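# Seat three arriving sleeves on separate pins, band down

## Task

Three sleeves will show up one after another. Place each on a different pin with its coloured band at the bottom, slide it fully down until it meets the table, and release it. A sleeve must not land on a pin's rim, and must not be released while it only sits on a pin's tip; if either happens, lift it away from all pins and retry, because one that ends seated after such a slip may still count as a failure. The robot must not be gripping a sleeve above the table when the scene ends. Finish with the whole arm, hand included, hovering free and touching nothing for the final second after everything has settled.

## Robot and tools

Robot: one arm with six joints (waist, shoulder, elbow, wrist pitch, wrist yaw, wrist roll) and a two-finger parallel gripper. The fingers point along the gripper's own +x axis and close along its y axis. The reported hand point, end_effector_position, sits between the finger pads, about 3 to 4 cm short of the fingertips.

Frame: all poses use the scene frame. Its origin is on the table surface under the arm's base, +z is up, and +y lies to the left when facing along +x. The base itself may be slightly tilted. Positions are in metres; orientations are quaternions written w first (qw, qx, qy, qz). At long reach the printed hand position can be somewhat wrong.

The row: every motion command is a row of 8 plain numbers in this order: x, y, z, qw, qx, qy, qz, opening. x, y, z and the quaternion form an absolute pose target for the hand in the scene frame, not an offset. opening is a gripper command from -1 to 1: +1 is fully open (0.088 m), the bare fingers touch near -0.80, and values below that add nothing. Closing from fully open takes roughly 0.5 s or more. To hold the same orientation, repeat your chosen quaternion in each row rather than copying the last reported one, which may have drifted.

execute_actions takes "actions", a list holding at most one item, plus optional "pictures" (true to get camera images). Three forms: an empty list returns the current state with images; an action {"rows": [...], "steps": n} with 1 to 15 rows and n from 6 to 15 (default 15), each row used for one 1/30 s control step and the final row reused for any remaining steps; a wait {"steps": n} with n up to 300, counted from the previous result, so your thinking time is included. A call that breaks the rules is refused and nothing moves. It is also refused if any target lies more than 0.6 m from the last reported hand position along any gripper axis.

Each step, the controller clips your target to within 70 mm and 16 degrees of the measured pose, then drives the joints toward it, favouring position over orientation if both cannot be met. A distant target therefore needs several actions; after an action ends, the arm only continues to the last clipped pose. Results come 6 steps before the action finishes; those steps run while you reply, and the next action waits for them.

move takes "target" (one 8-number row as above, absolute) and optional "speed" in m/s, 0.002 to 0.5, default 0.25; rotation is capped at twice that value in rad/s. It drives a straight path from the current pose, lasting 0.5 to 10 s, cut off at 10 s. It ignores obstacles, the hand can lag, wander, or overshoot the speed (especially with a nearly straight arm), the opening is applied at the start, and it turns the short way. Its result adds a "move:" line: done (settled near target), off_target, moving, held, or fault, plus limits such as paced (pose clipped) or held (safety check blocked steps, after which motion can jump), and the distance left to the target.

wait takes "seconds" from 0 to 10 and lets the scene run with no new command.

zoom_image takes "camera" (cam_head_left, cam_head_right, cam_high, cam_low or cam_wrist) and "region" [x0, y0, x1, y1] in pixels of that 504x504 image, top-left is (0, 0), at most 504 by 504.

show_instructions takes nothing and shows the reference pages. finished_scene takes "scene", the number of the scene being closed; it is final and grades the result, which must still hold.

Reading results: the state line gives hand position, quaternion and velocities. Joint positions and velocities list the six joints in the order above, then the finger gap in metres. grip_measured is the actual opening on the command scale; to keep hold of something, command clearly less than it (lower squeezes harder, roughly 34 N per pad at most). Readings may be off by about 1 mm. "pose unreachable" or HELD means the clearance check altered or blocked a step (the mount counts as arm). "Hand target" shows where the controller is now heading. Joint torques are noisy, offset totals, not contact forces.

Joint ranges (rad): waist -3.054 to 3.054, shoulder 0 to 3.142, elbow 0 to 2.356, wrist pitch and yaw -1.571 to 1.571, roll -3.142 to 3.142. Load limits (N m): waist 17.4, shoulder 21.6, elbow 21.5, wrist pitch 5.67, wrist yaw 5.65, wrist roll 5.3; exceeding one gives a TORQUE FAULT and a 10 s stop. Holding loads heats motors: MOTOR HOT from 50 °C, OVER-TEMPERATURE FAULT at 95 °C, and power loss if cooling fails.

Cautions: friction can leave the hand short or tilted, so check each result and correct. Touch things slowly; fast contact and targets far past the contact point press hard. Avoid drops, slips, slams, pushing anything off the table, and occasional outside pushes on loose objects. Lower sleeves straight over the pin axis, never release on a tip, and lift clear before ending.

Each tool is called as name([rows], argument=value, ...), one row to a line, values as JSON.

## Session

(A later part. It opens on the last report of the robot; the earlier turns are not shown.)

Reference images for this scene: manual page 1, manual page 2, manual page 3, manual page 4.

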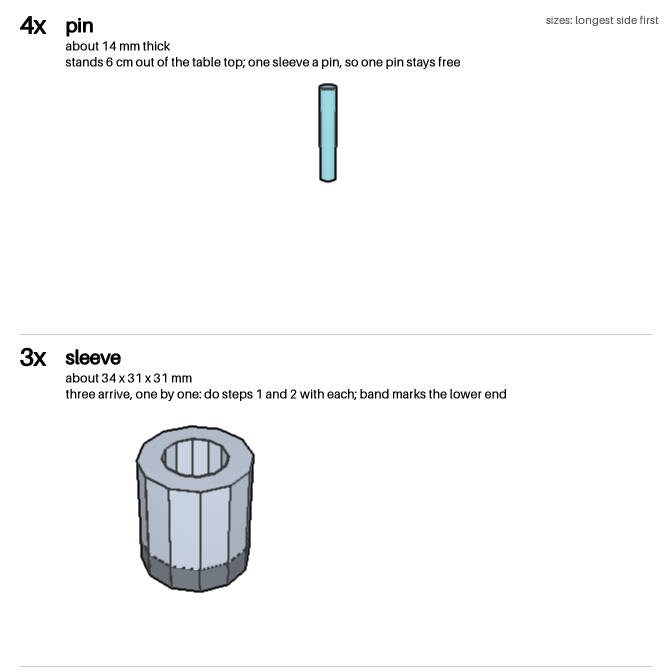

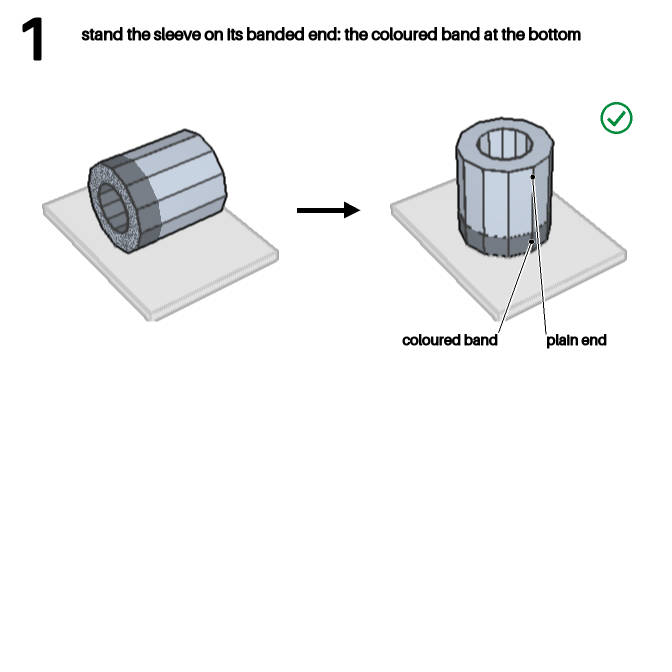

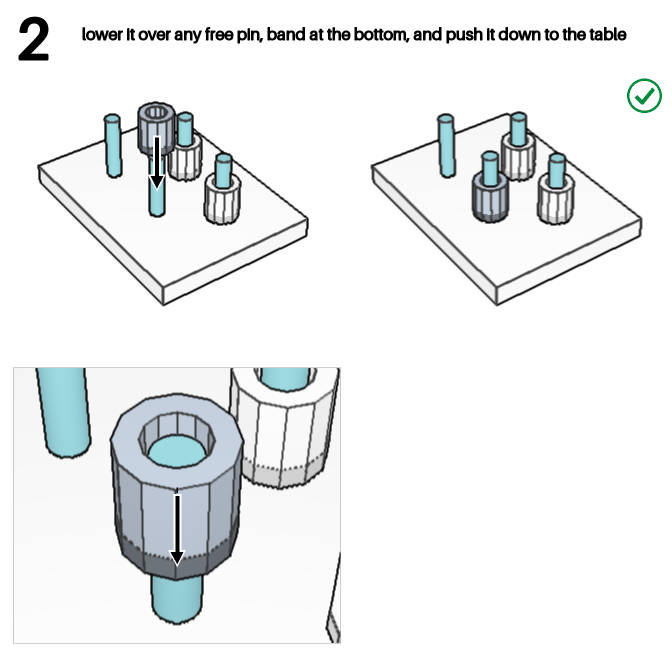

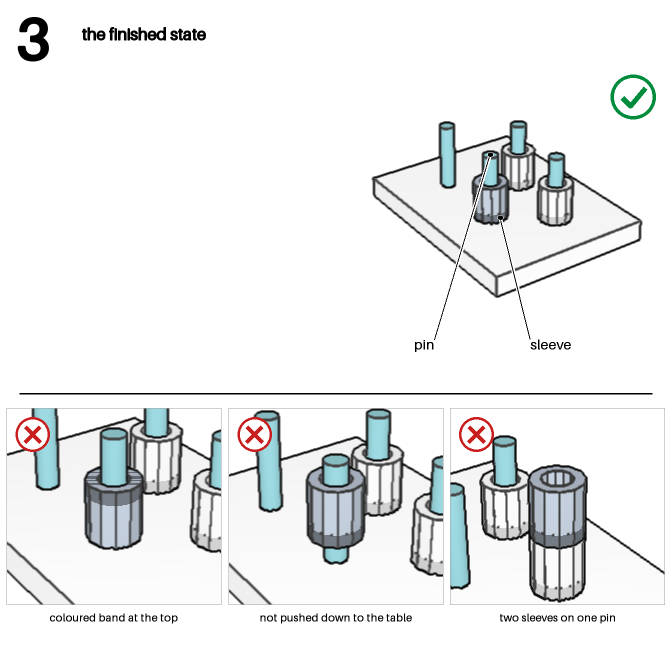

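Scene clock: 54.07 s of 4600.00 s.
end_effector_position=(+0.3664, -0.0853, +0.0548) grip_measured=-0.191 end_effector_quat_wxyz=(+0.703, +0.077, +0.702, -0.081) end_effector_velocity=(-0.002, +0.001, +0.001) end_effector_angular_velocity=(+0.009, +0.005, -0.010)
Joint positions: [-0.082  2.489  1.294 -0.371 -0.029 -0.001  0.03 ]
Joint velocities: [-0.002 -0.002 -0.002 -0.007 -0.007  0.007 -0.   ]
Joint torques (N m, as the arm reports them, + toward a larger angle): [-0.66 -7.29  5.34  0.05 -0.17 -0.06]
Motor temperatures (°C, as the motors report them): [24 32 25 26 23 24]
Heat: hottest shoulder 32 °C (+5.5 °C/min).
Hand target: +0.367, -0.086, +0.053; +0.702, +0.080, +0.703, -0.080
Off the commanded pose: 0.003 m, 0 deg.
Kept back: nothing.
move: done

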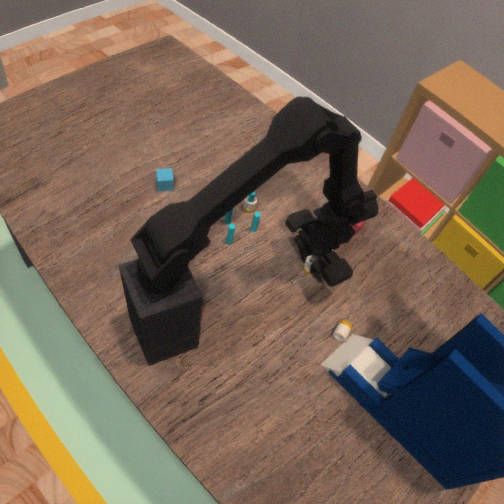

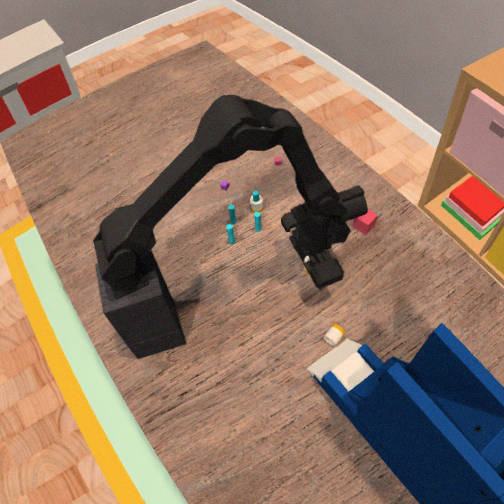

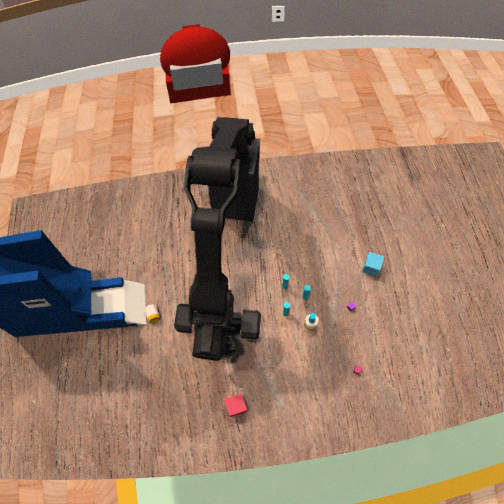

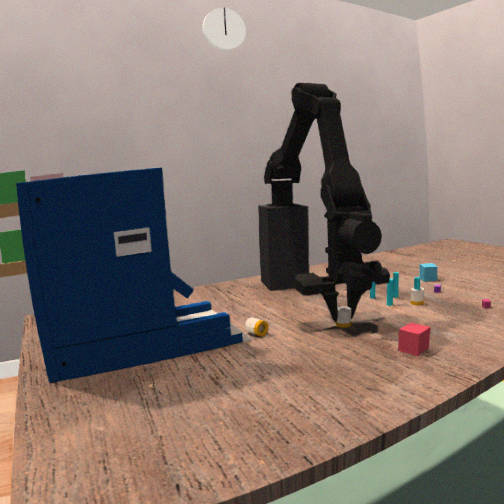

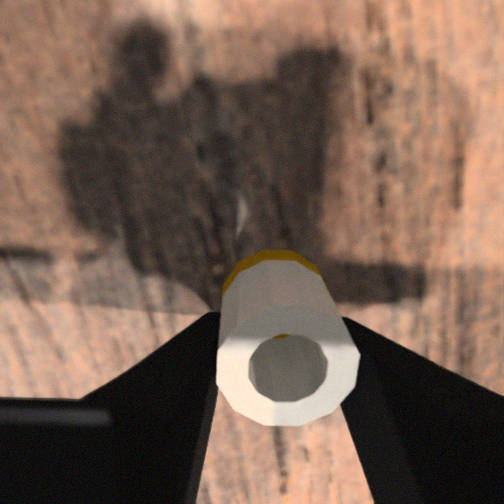

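v≈250 → goal (0.3353, 0.078).

move(target=[0.355,-0.05,0.15,0.7071,0,0.7071,0,-0.45])

move(target=[0.3293,0.073,0.15,0.7071,0,0.7071,0,-0.45])

move(target=[0.3381,0.0793,0.1185,0.7071,0,0.7071,0,-0.45], speed=0.05)

zoom_image(camera="cam_low", region=[370,255,410,295])

zoom_image(camera="cam_wrist", region=[210,210,350,350])

Scene clock: 55.40 s of 4600.00 s.
end_effector_position=(+0.3544, -0.0523, +0.1454) grip_measured=-0.191 end_effector_quat_wxyz=(+0.705, +0.003, +0.710, -0.005) end_effector_velocity=(-0.001, +0.005, +0.007) end_effector_angular_velocity=(+0.022, -0.001, +0.024)
Joint positions: [-0.008  2.186  1.208 -0.596 -0.029 -0.141  0.03 ]
Joint velocities: [ 0.002 -0.022 -0.002 -0.022 -0.022 -0.022  0.   ]
Joint torques (N m, as the arm reports them, + toward a larger angle): [-0.04 -9.1   4.56  0.   -0.16 -0.2 ]
Motor temperatures (°C, as the motors report them): [24 32 25 26 23 24]
Heat: hottest shoulder 32 °C (+5.4 °C/min).
Hand target: +0.355, -0.050, +0.150; +0.707, +0.000, +0.707, +0.000
Off the commanded pose: 0.005 m, 1 deg.
Kept back: nothing.
move: done

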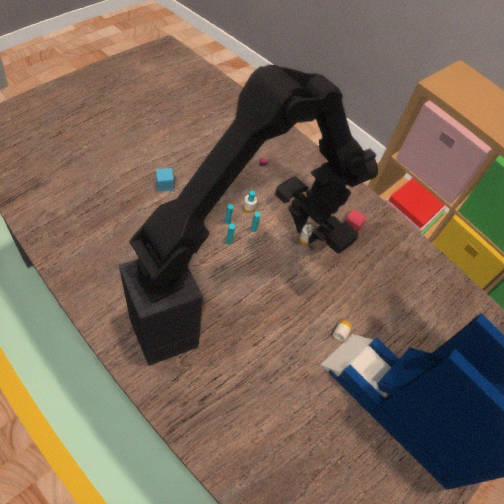

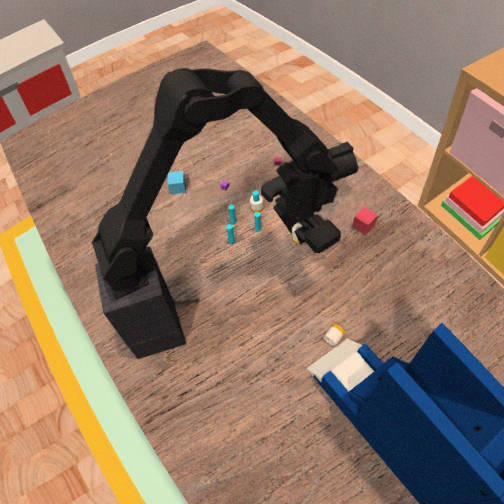

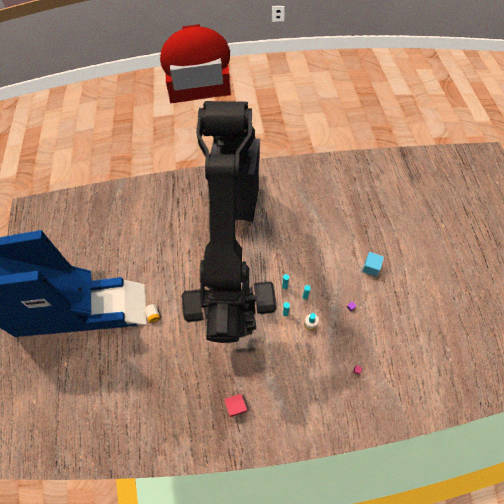

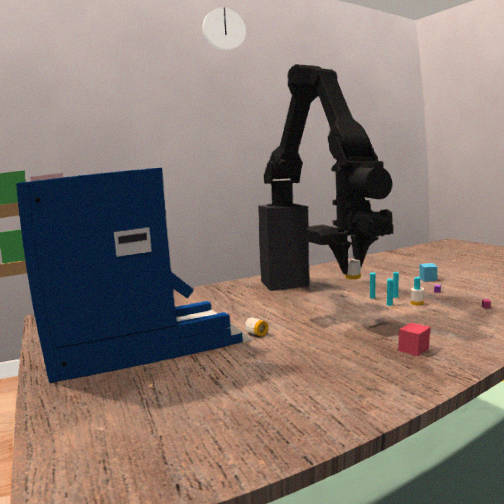

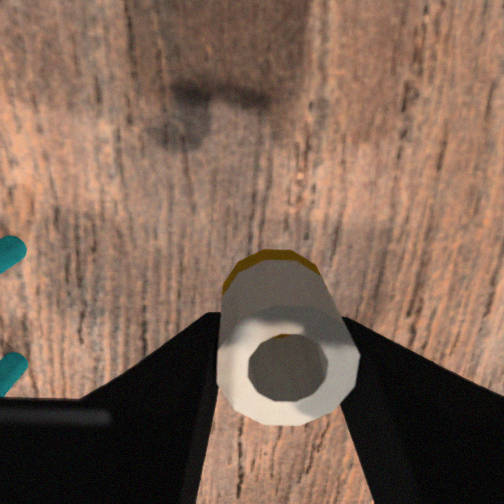

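Scene clock: 56.43 s of 4600.00 s.
end_effector_position=(+0.3290, +0.0711, +0.1463) grip_measured=-0.191 end_effector_quat_wxyz=(+0.704, -0.001, +0.710, +0.001) end_effector_velocity=(-0.000, +0.005, +0.000) end_effector_angular_velocity=(+0.009, -0.005, +0.020)
Joint positions: [ 0.348  2.108  1.096 -0.551 -0.033  0.201  0.03 ]
Joint velocities: [ 0.012 -0.002 -0.002  0.007 -0.007 -0.007 -0.   ]
Joint torques (N m, as the arm reports them, + toward a larger angle): [ 0.08 -8.49  4.39  0.39  0.02  0.16]
Motor temperatures (°C, as the motors report them): [24 33 25 26 23 24]
Heat: hottest shoulder 33 °C (+6.4 °C/min).
Hand target: +0.329, +0.073, +0.150; +0.708, +0.001, +0.706, +0.000
Off the commanded pose: 0.004 m, 0 deg.
Kept back: nothing.
move: done

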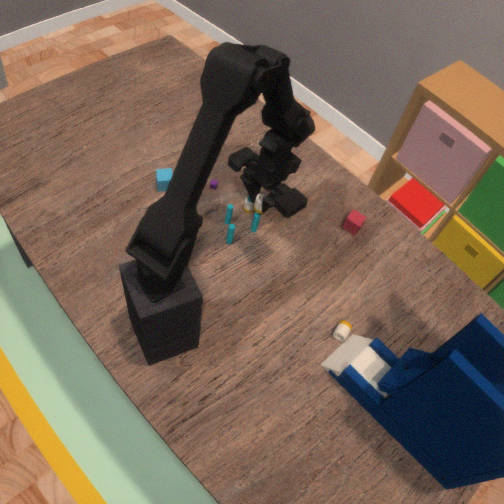

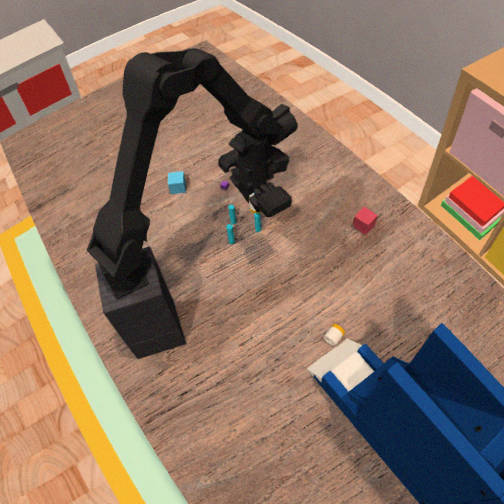

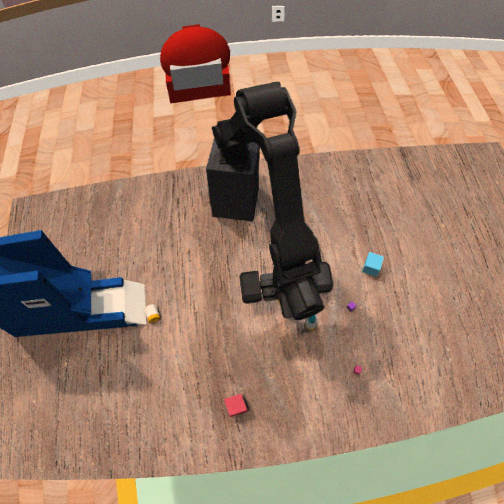

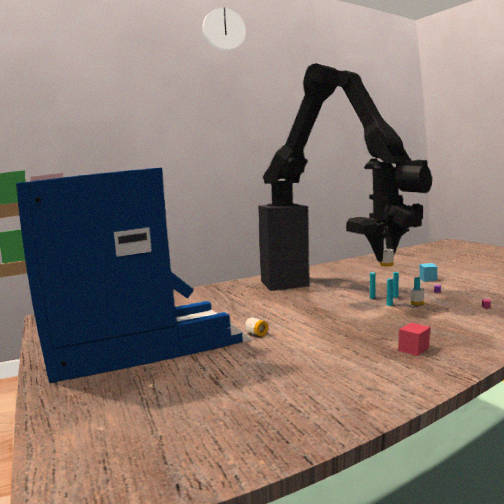

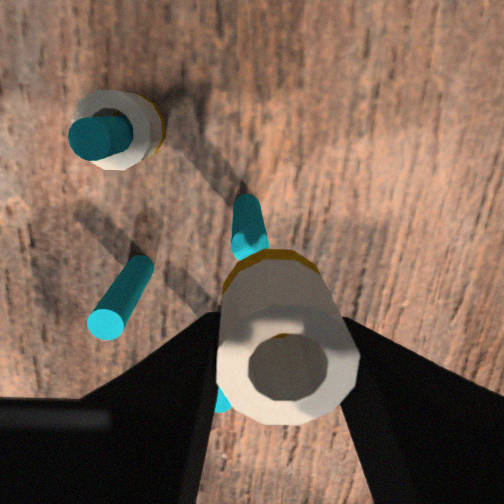

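Scene clock: 57.40 s of 4600.00 s.
end_effector_position=(+0.3356, +0.0780, +0.1200) grip_measured=-0.191 end_effector_quat_wxyz=(+0.706, -0.001, +0.708, +0.002) end_effector_velocity=(+0.004, -0.000, +0.000) end_effector_angular_velocity=(+0.010, -0.011, -0.014)
Joint positions: [ 0.366  2.201  1.116 -0.473 -0.033  0.219  0.03 ]
Joint velocities: [-0.007  0.002  0.007  0.007 -0.007  0.007 -0.   ]
Joint torques (N m, as the arm reports them, + toward a larger angle): [ 0.04 -6.55  5.75  0.39  0.07  0.17]
Motor temperatures (°C, as the motors report them): [24 33 25 26 23 24]
Heat: hottest shoulder 33 °C (+6.3 °C/min).
Hand target: +0.338, +0.080, +0.119; +0.707, -0.000, +0.707, +0.000
Off the commanded pose: 0.003 m, 0 deg.
Kept back: nothing.
move: done

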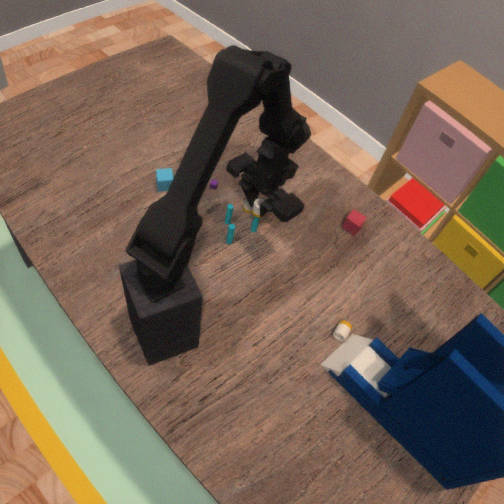

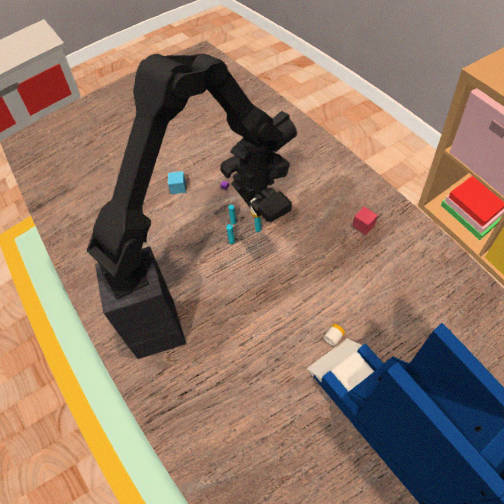

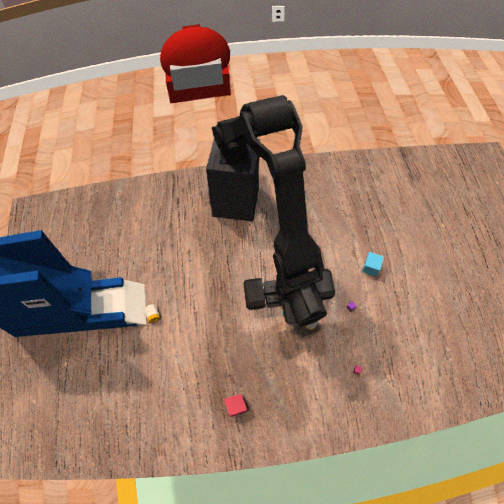

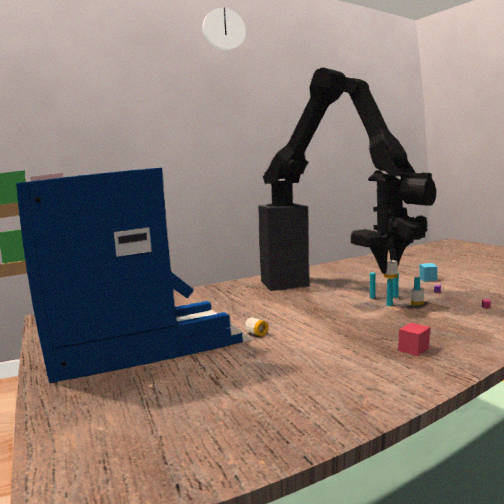

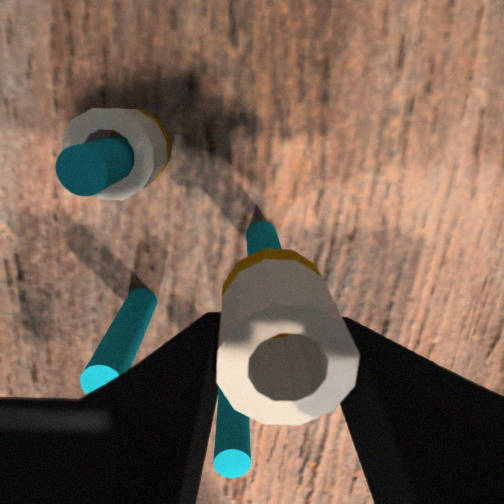

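Region (370, 255, 410, 295) of cam_low's 504x504 image, scaled by 12.600, with more detail than that image has.

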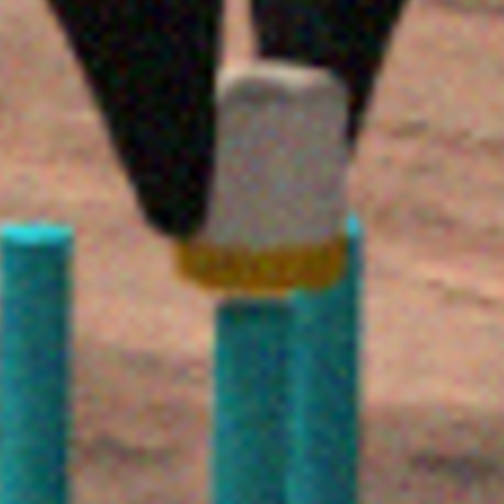

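Region (210, 210, 350, 350) of cam_wrist's 504x504 image, scaled by 3.600, with more detail than that image has.

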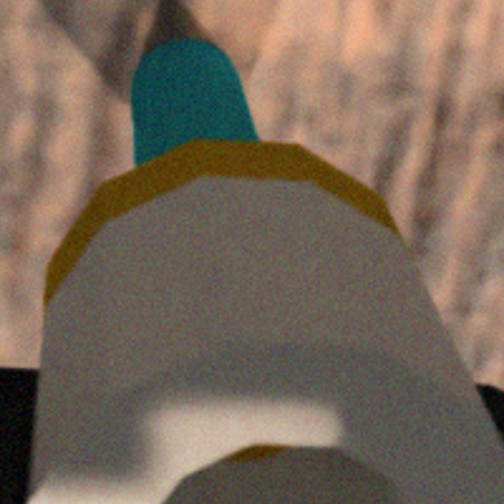

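move(target=[0.331,0.0793,0.136,0.7071,0,0.7071,0,-0.45], speed=0.08)

move(target=[0.3366,0.0793,0.1185,0.7071,0,0.7071,0,-0.45], speed=0.05)

zoom_image(camera="cam_low", region=[370,255,410,295])

zoom_image(camera="cam_wrist", region=[210,210,350,350])

Scene clock: 58.47 s of 4600.00 s.
end_effector_position=(+0.3318, +0.0783, +0.1322) grip_measured=-0.191 end_effector_quat_wxyz=(+0.705, -0.001, +0.709, +0.001) end_effector_velocity=(-0.012, -0.000, -0.004) end_effector_angular_velocity=(+0.012, +0.045, +0.004)
Joint positions: [ 0.369  2.157  1.106 -0.508 -0.033  0.222  0.03 ]
Joint velocities: [-0.002  0.002 -0.017 -0.022 -0.022 -0.007  0.   ]
Joint torques (N m, as the arm reports them, + toward a larger angle): [ 0.04 -8.7   4.25  0.01  0.06  0.18]
Motor temperatures (°C, as the motors report them): [24 33 25 26 23 24]
Heat: hottest shoulder 33 °C (+6.2 °C/min).
Hand target: +0.331, +0.079, +0.136; +0.707, +0.000, +0.707, -0.000
Off the commanded pose: 0.004 m, 0 deg.
Kept back: nothing.
move: done

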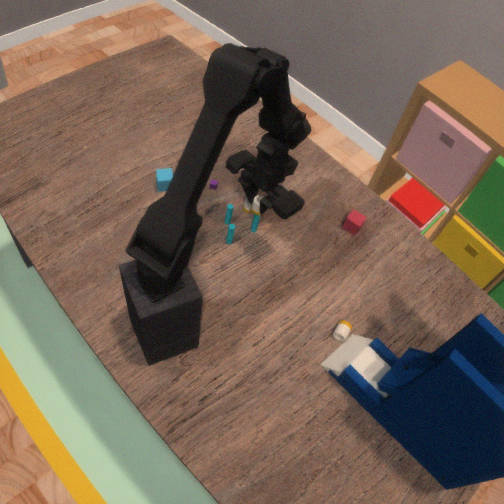

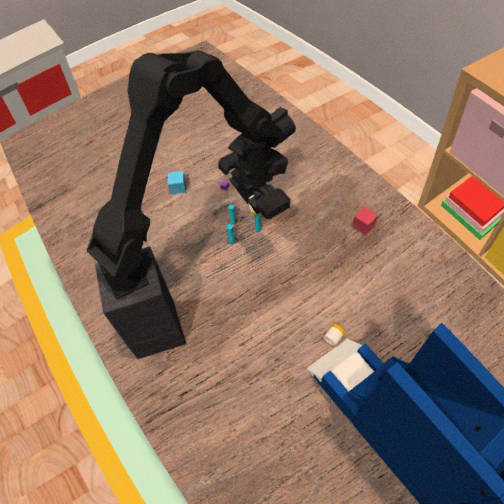

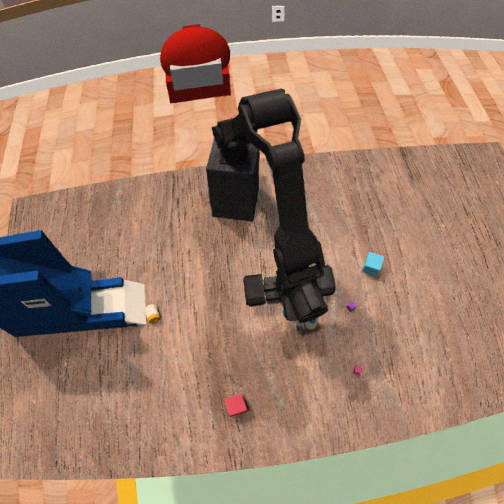

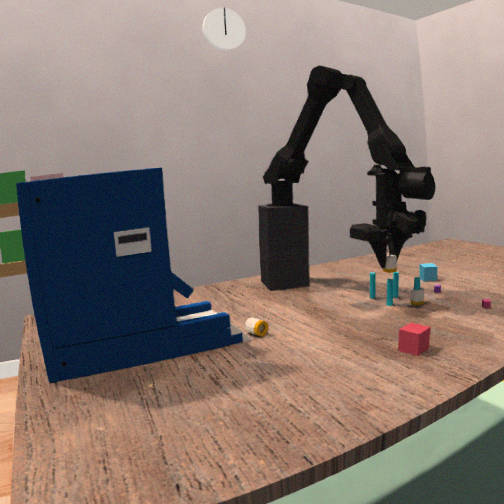

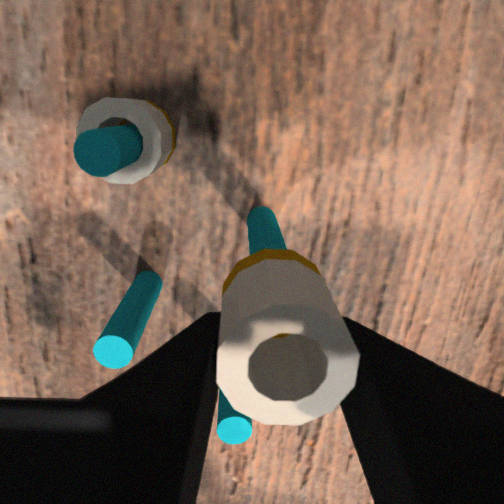

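Scene clock: 59.23 s of 4600.00 s.
end_effector_position=(+0.3339, +0.0784, +0.1199) grip_measured=-0.191 end_effector_quat_wxyz=(+0.706, -0.000, +0.709, +0.001) end_effector_velocity=(+0.001, +0.002, +0.002) end_effector_angular_velocity=(+0.008, -0.001, +0.010)
Joint positions: [ 0.369  2.197  1.109 -0.47  -0.033  0.222  0.03 ]
Joint velocities: [ 0.002 -0.002  0.007 -0.007 -0.007 -0.007  0.   ]
Joint torques (N m, as the arm reports them, + toward a larger angle): [-0.1  -6.52  5.74  0.38  0.06  0.12]
Motor temperatures (°C, as the motors report them): [24 33 25 26 23 24]
Heat: hottest shoulder 33 °C (+6.1 °C/min).
Hand target: +0.337, +0.079, +0.119; +0.707, -0.000, +0.707, +0.000
Off the commanded pose: 0.003 m, 0 deg.
Kept back: nothing.
move: done

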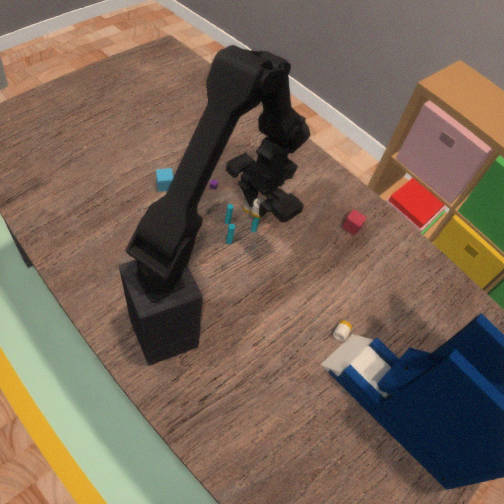

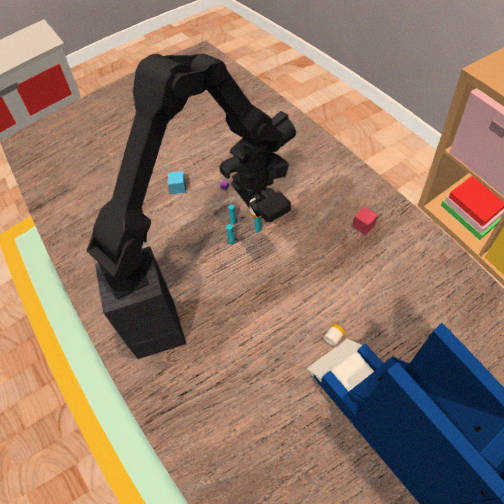

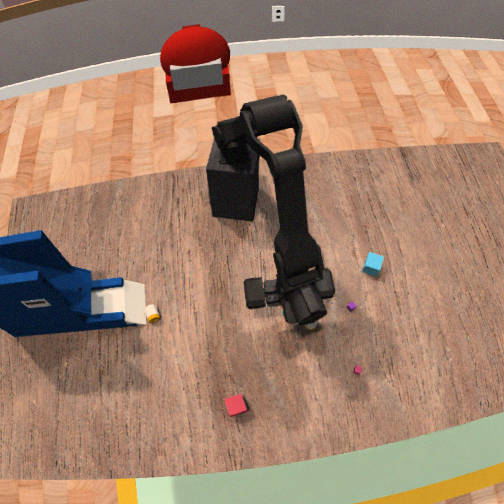

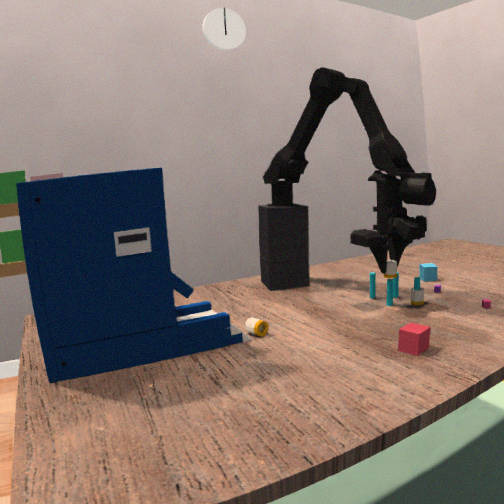

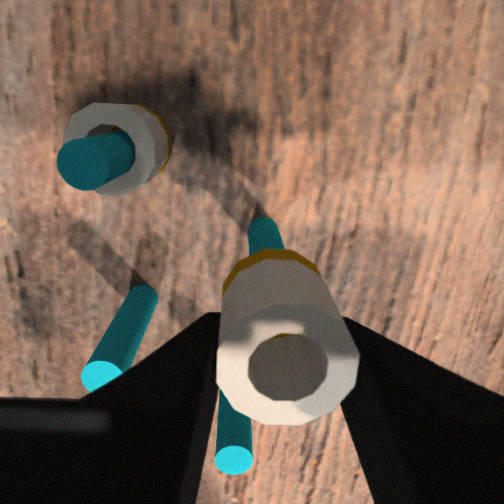

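Region (370, 255, 410, 295) of cam_low's 504x504 image, scaled by 12.600, with more detail than that image has.

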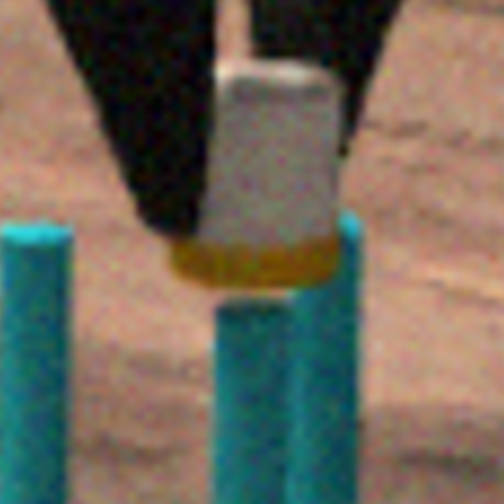

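Region (210, 210, 350, 350) of cam_wrist's 504x504 image, scaled by 3.600, with more detail than that image has.

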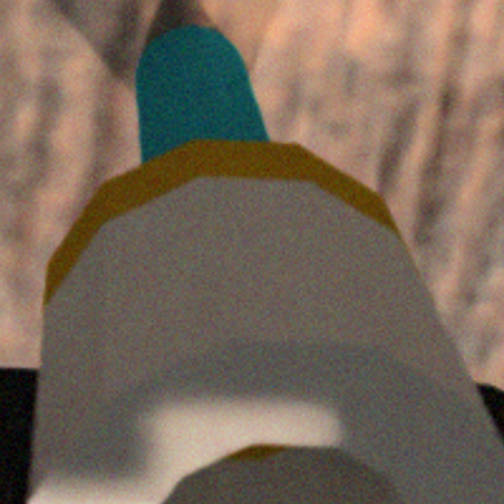

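Aligned.

move(target=[0.3366,0.0793,0.106,0.7071,0,0.7071,0,-0.45], speed=0.025)

Scene clock: 60.27 s of 4600.00 s.
end_effector_position=(+0.3353, +0.0786, +0.1118) grip_measured=-0.191 end_effector_quat_wxyz=(+0.707, -0.001, +0.707, +0.002) end_effector_velocity=(-0.001, +0.002, +0.001) end_effector_angular_velocity=(+0.007, +0.004, -0.005)
Joint positions: [ 0.37   2.223  1.11  -0.441 -0.031  0.222  0.03 ]
Joint velocities: [ 0.002 -0.002  0.002 -0.007 -0.007  0.007  0.   ]
Joint torques (N m, as the arm reports them, + toward a larger angle): [-0.06 -5.45  5.4   1.35  0.03  0.15]
Motor temperatures (°C, as the motors report them): [24 33 25 26 23 24]
Heat: hottest shoulder 33 °C (+6.1 °C/min).
Hand target: +0.337, +0.079, +0.106; +0.707, -0.000, +0.707, +0.000
Off the commanded pose: 0.006 m, 0 deg.
Kept back: nothing.
move: done

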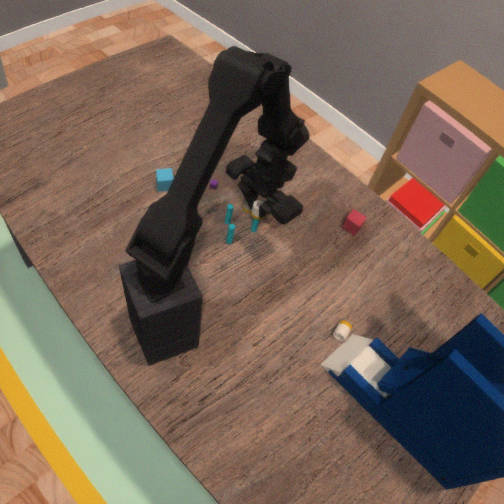

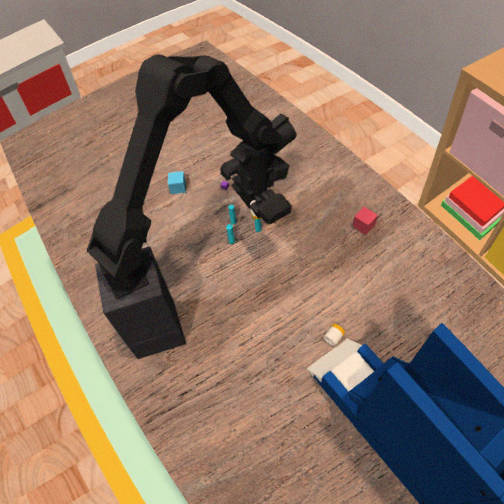

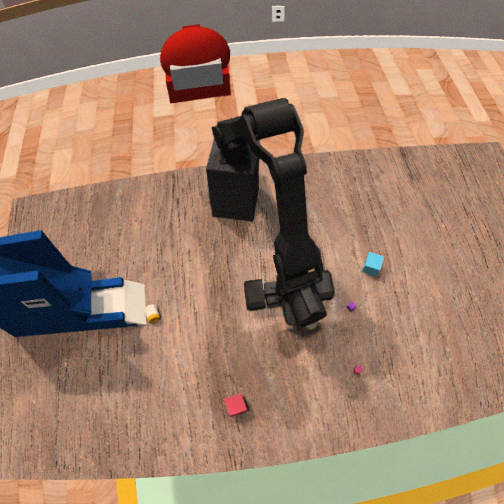

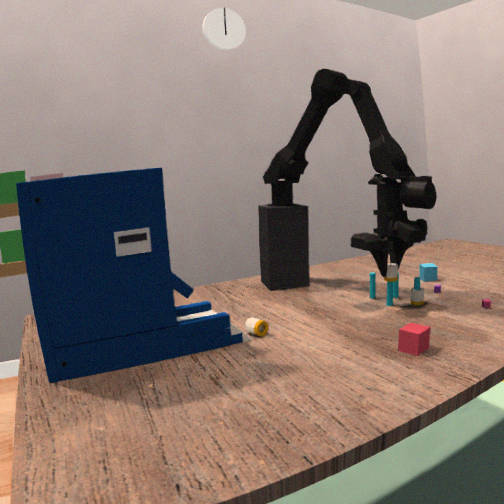

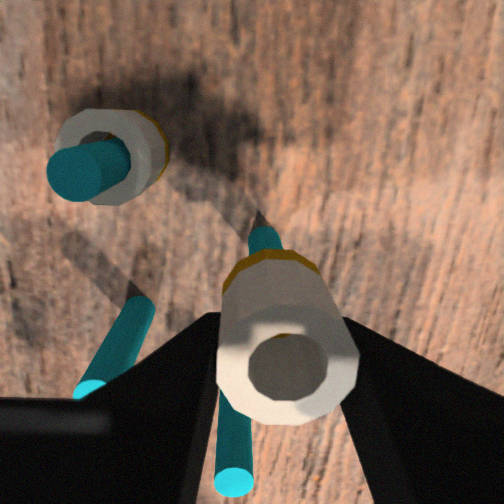

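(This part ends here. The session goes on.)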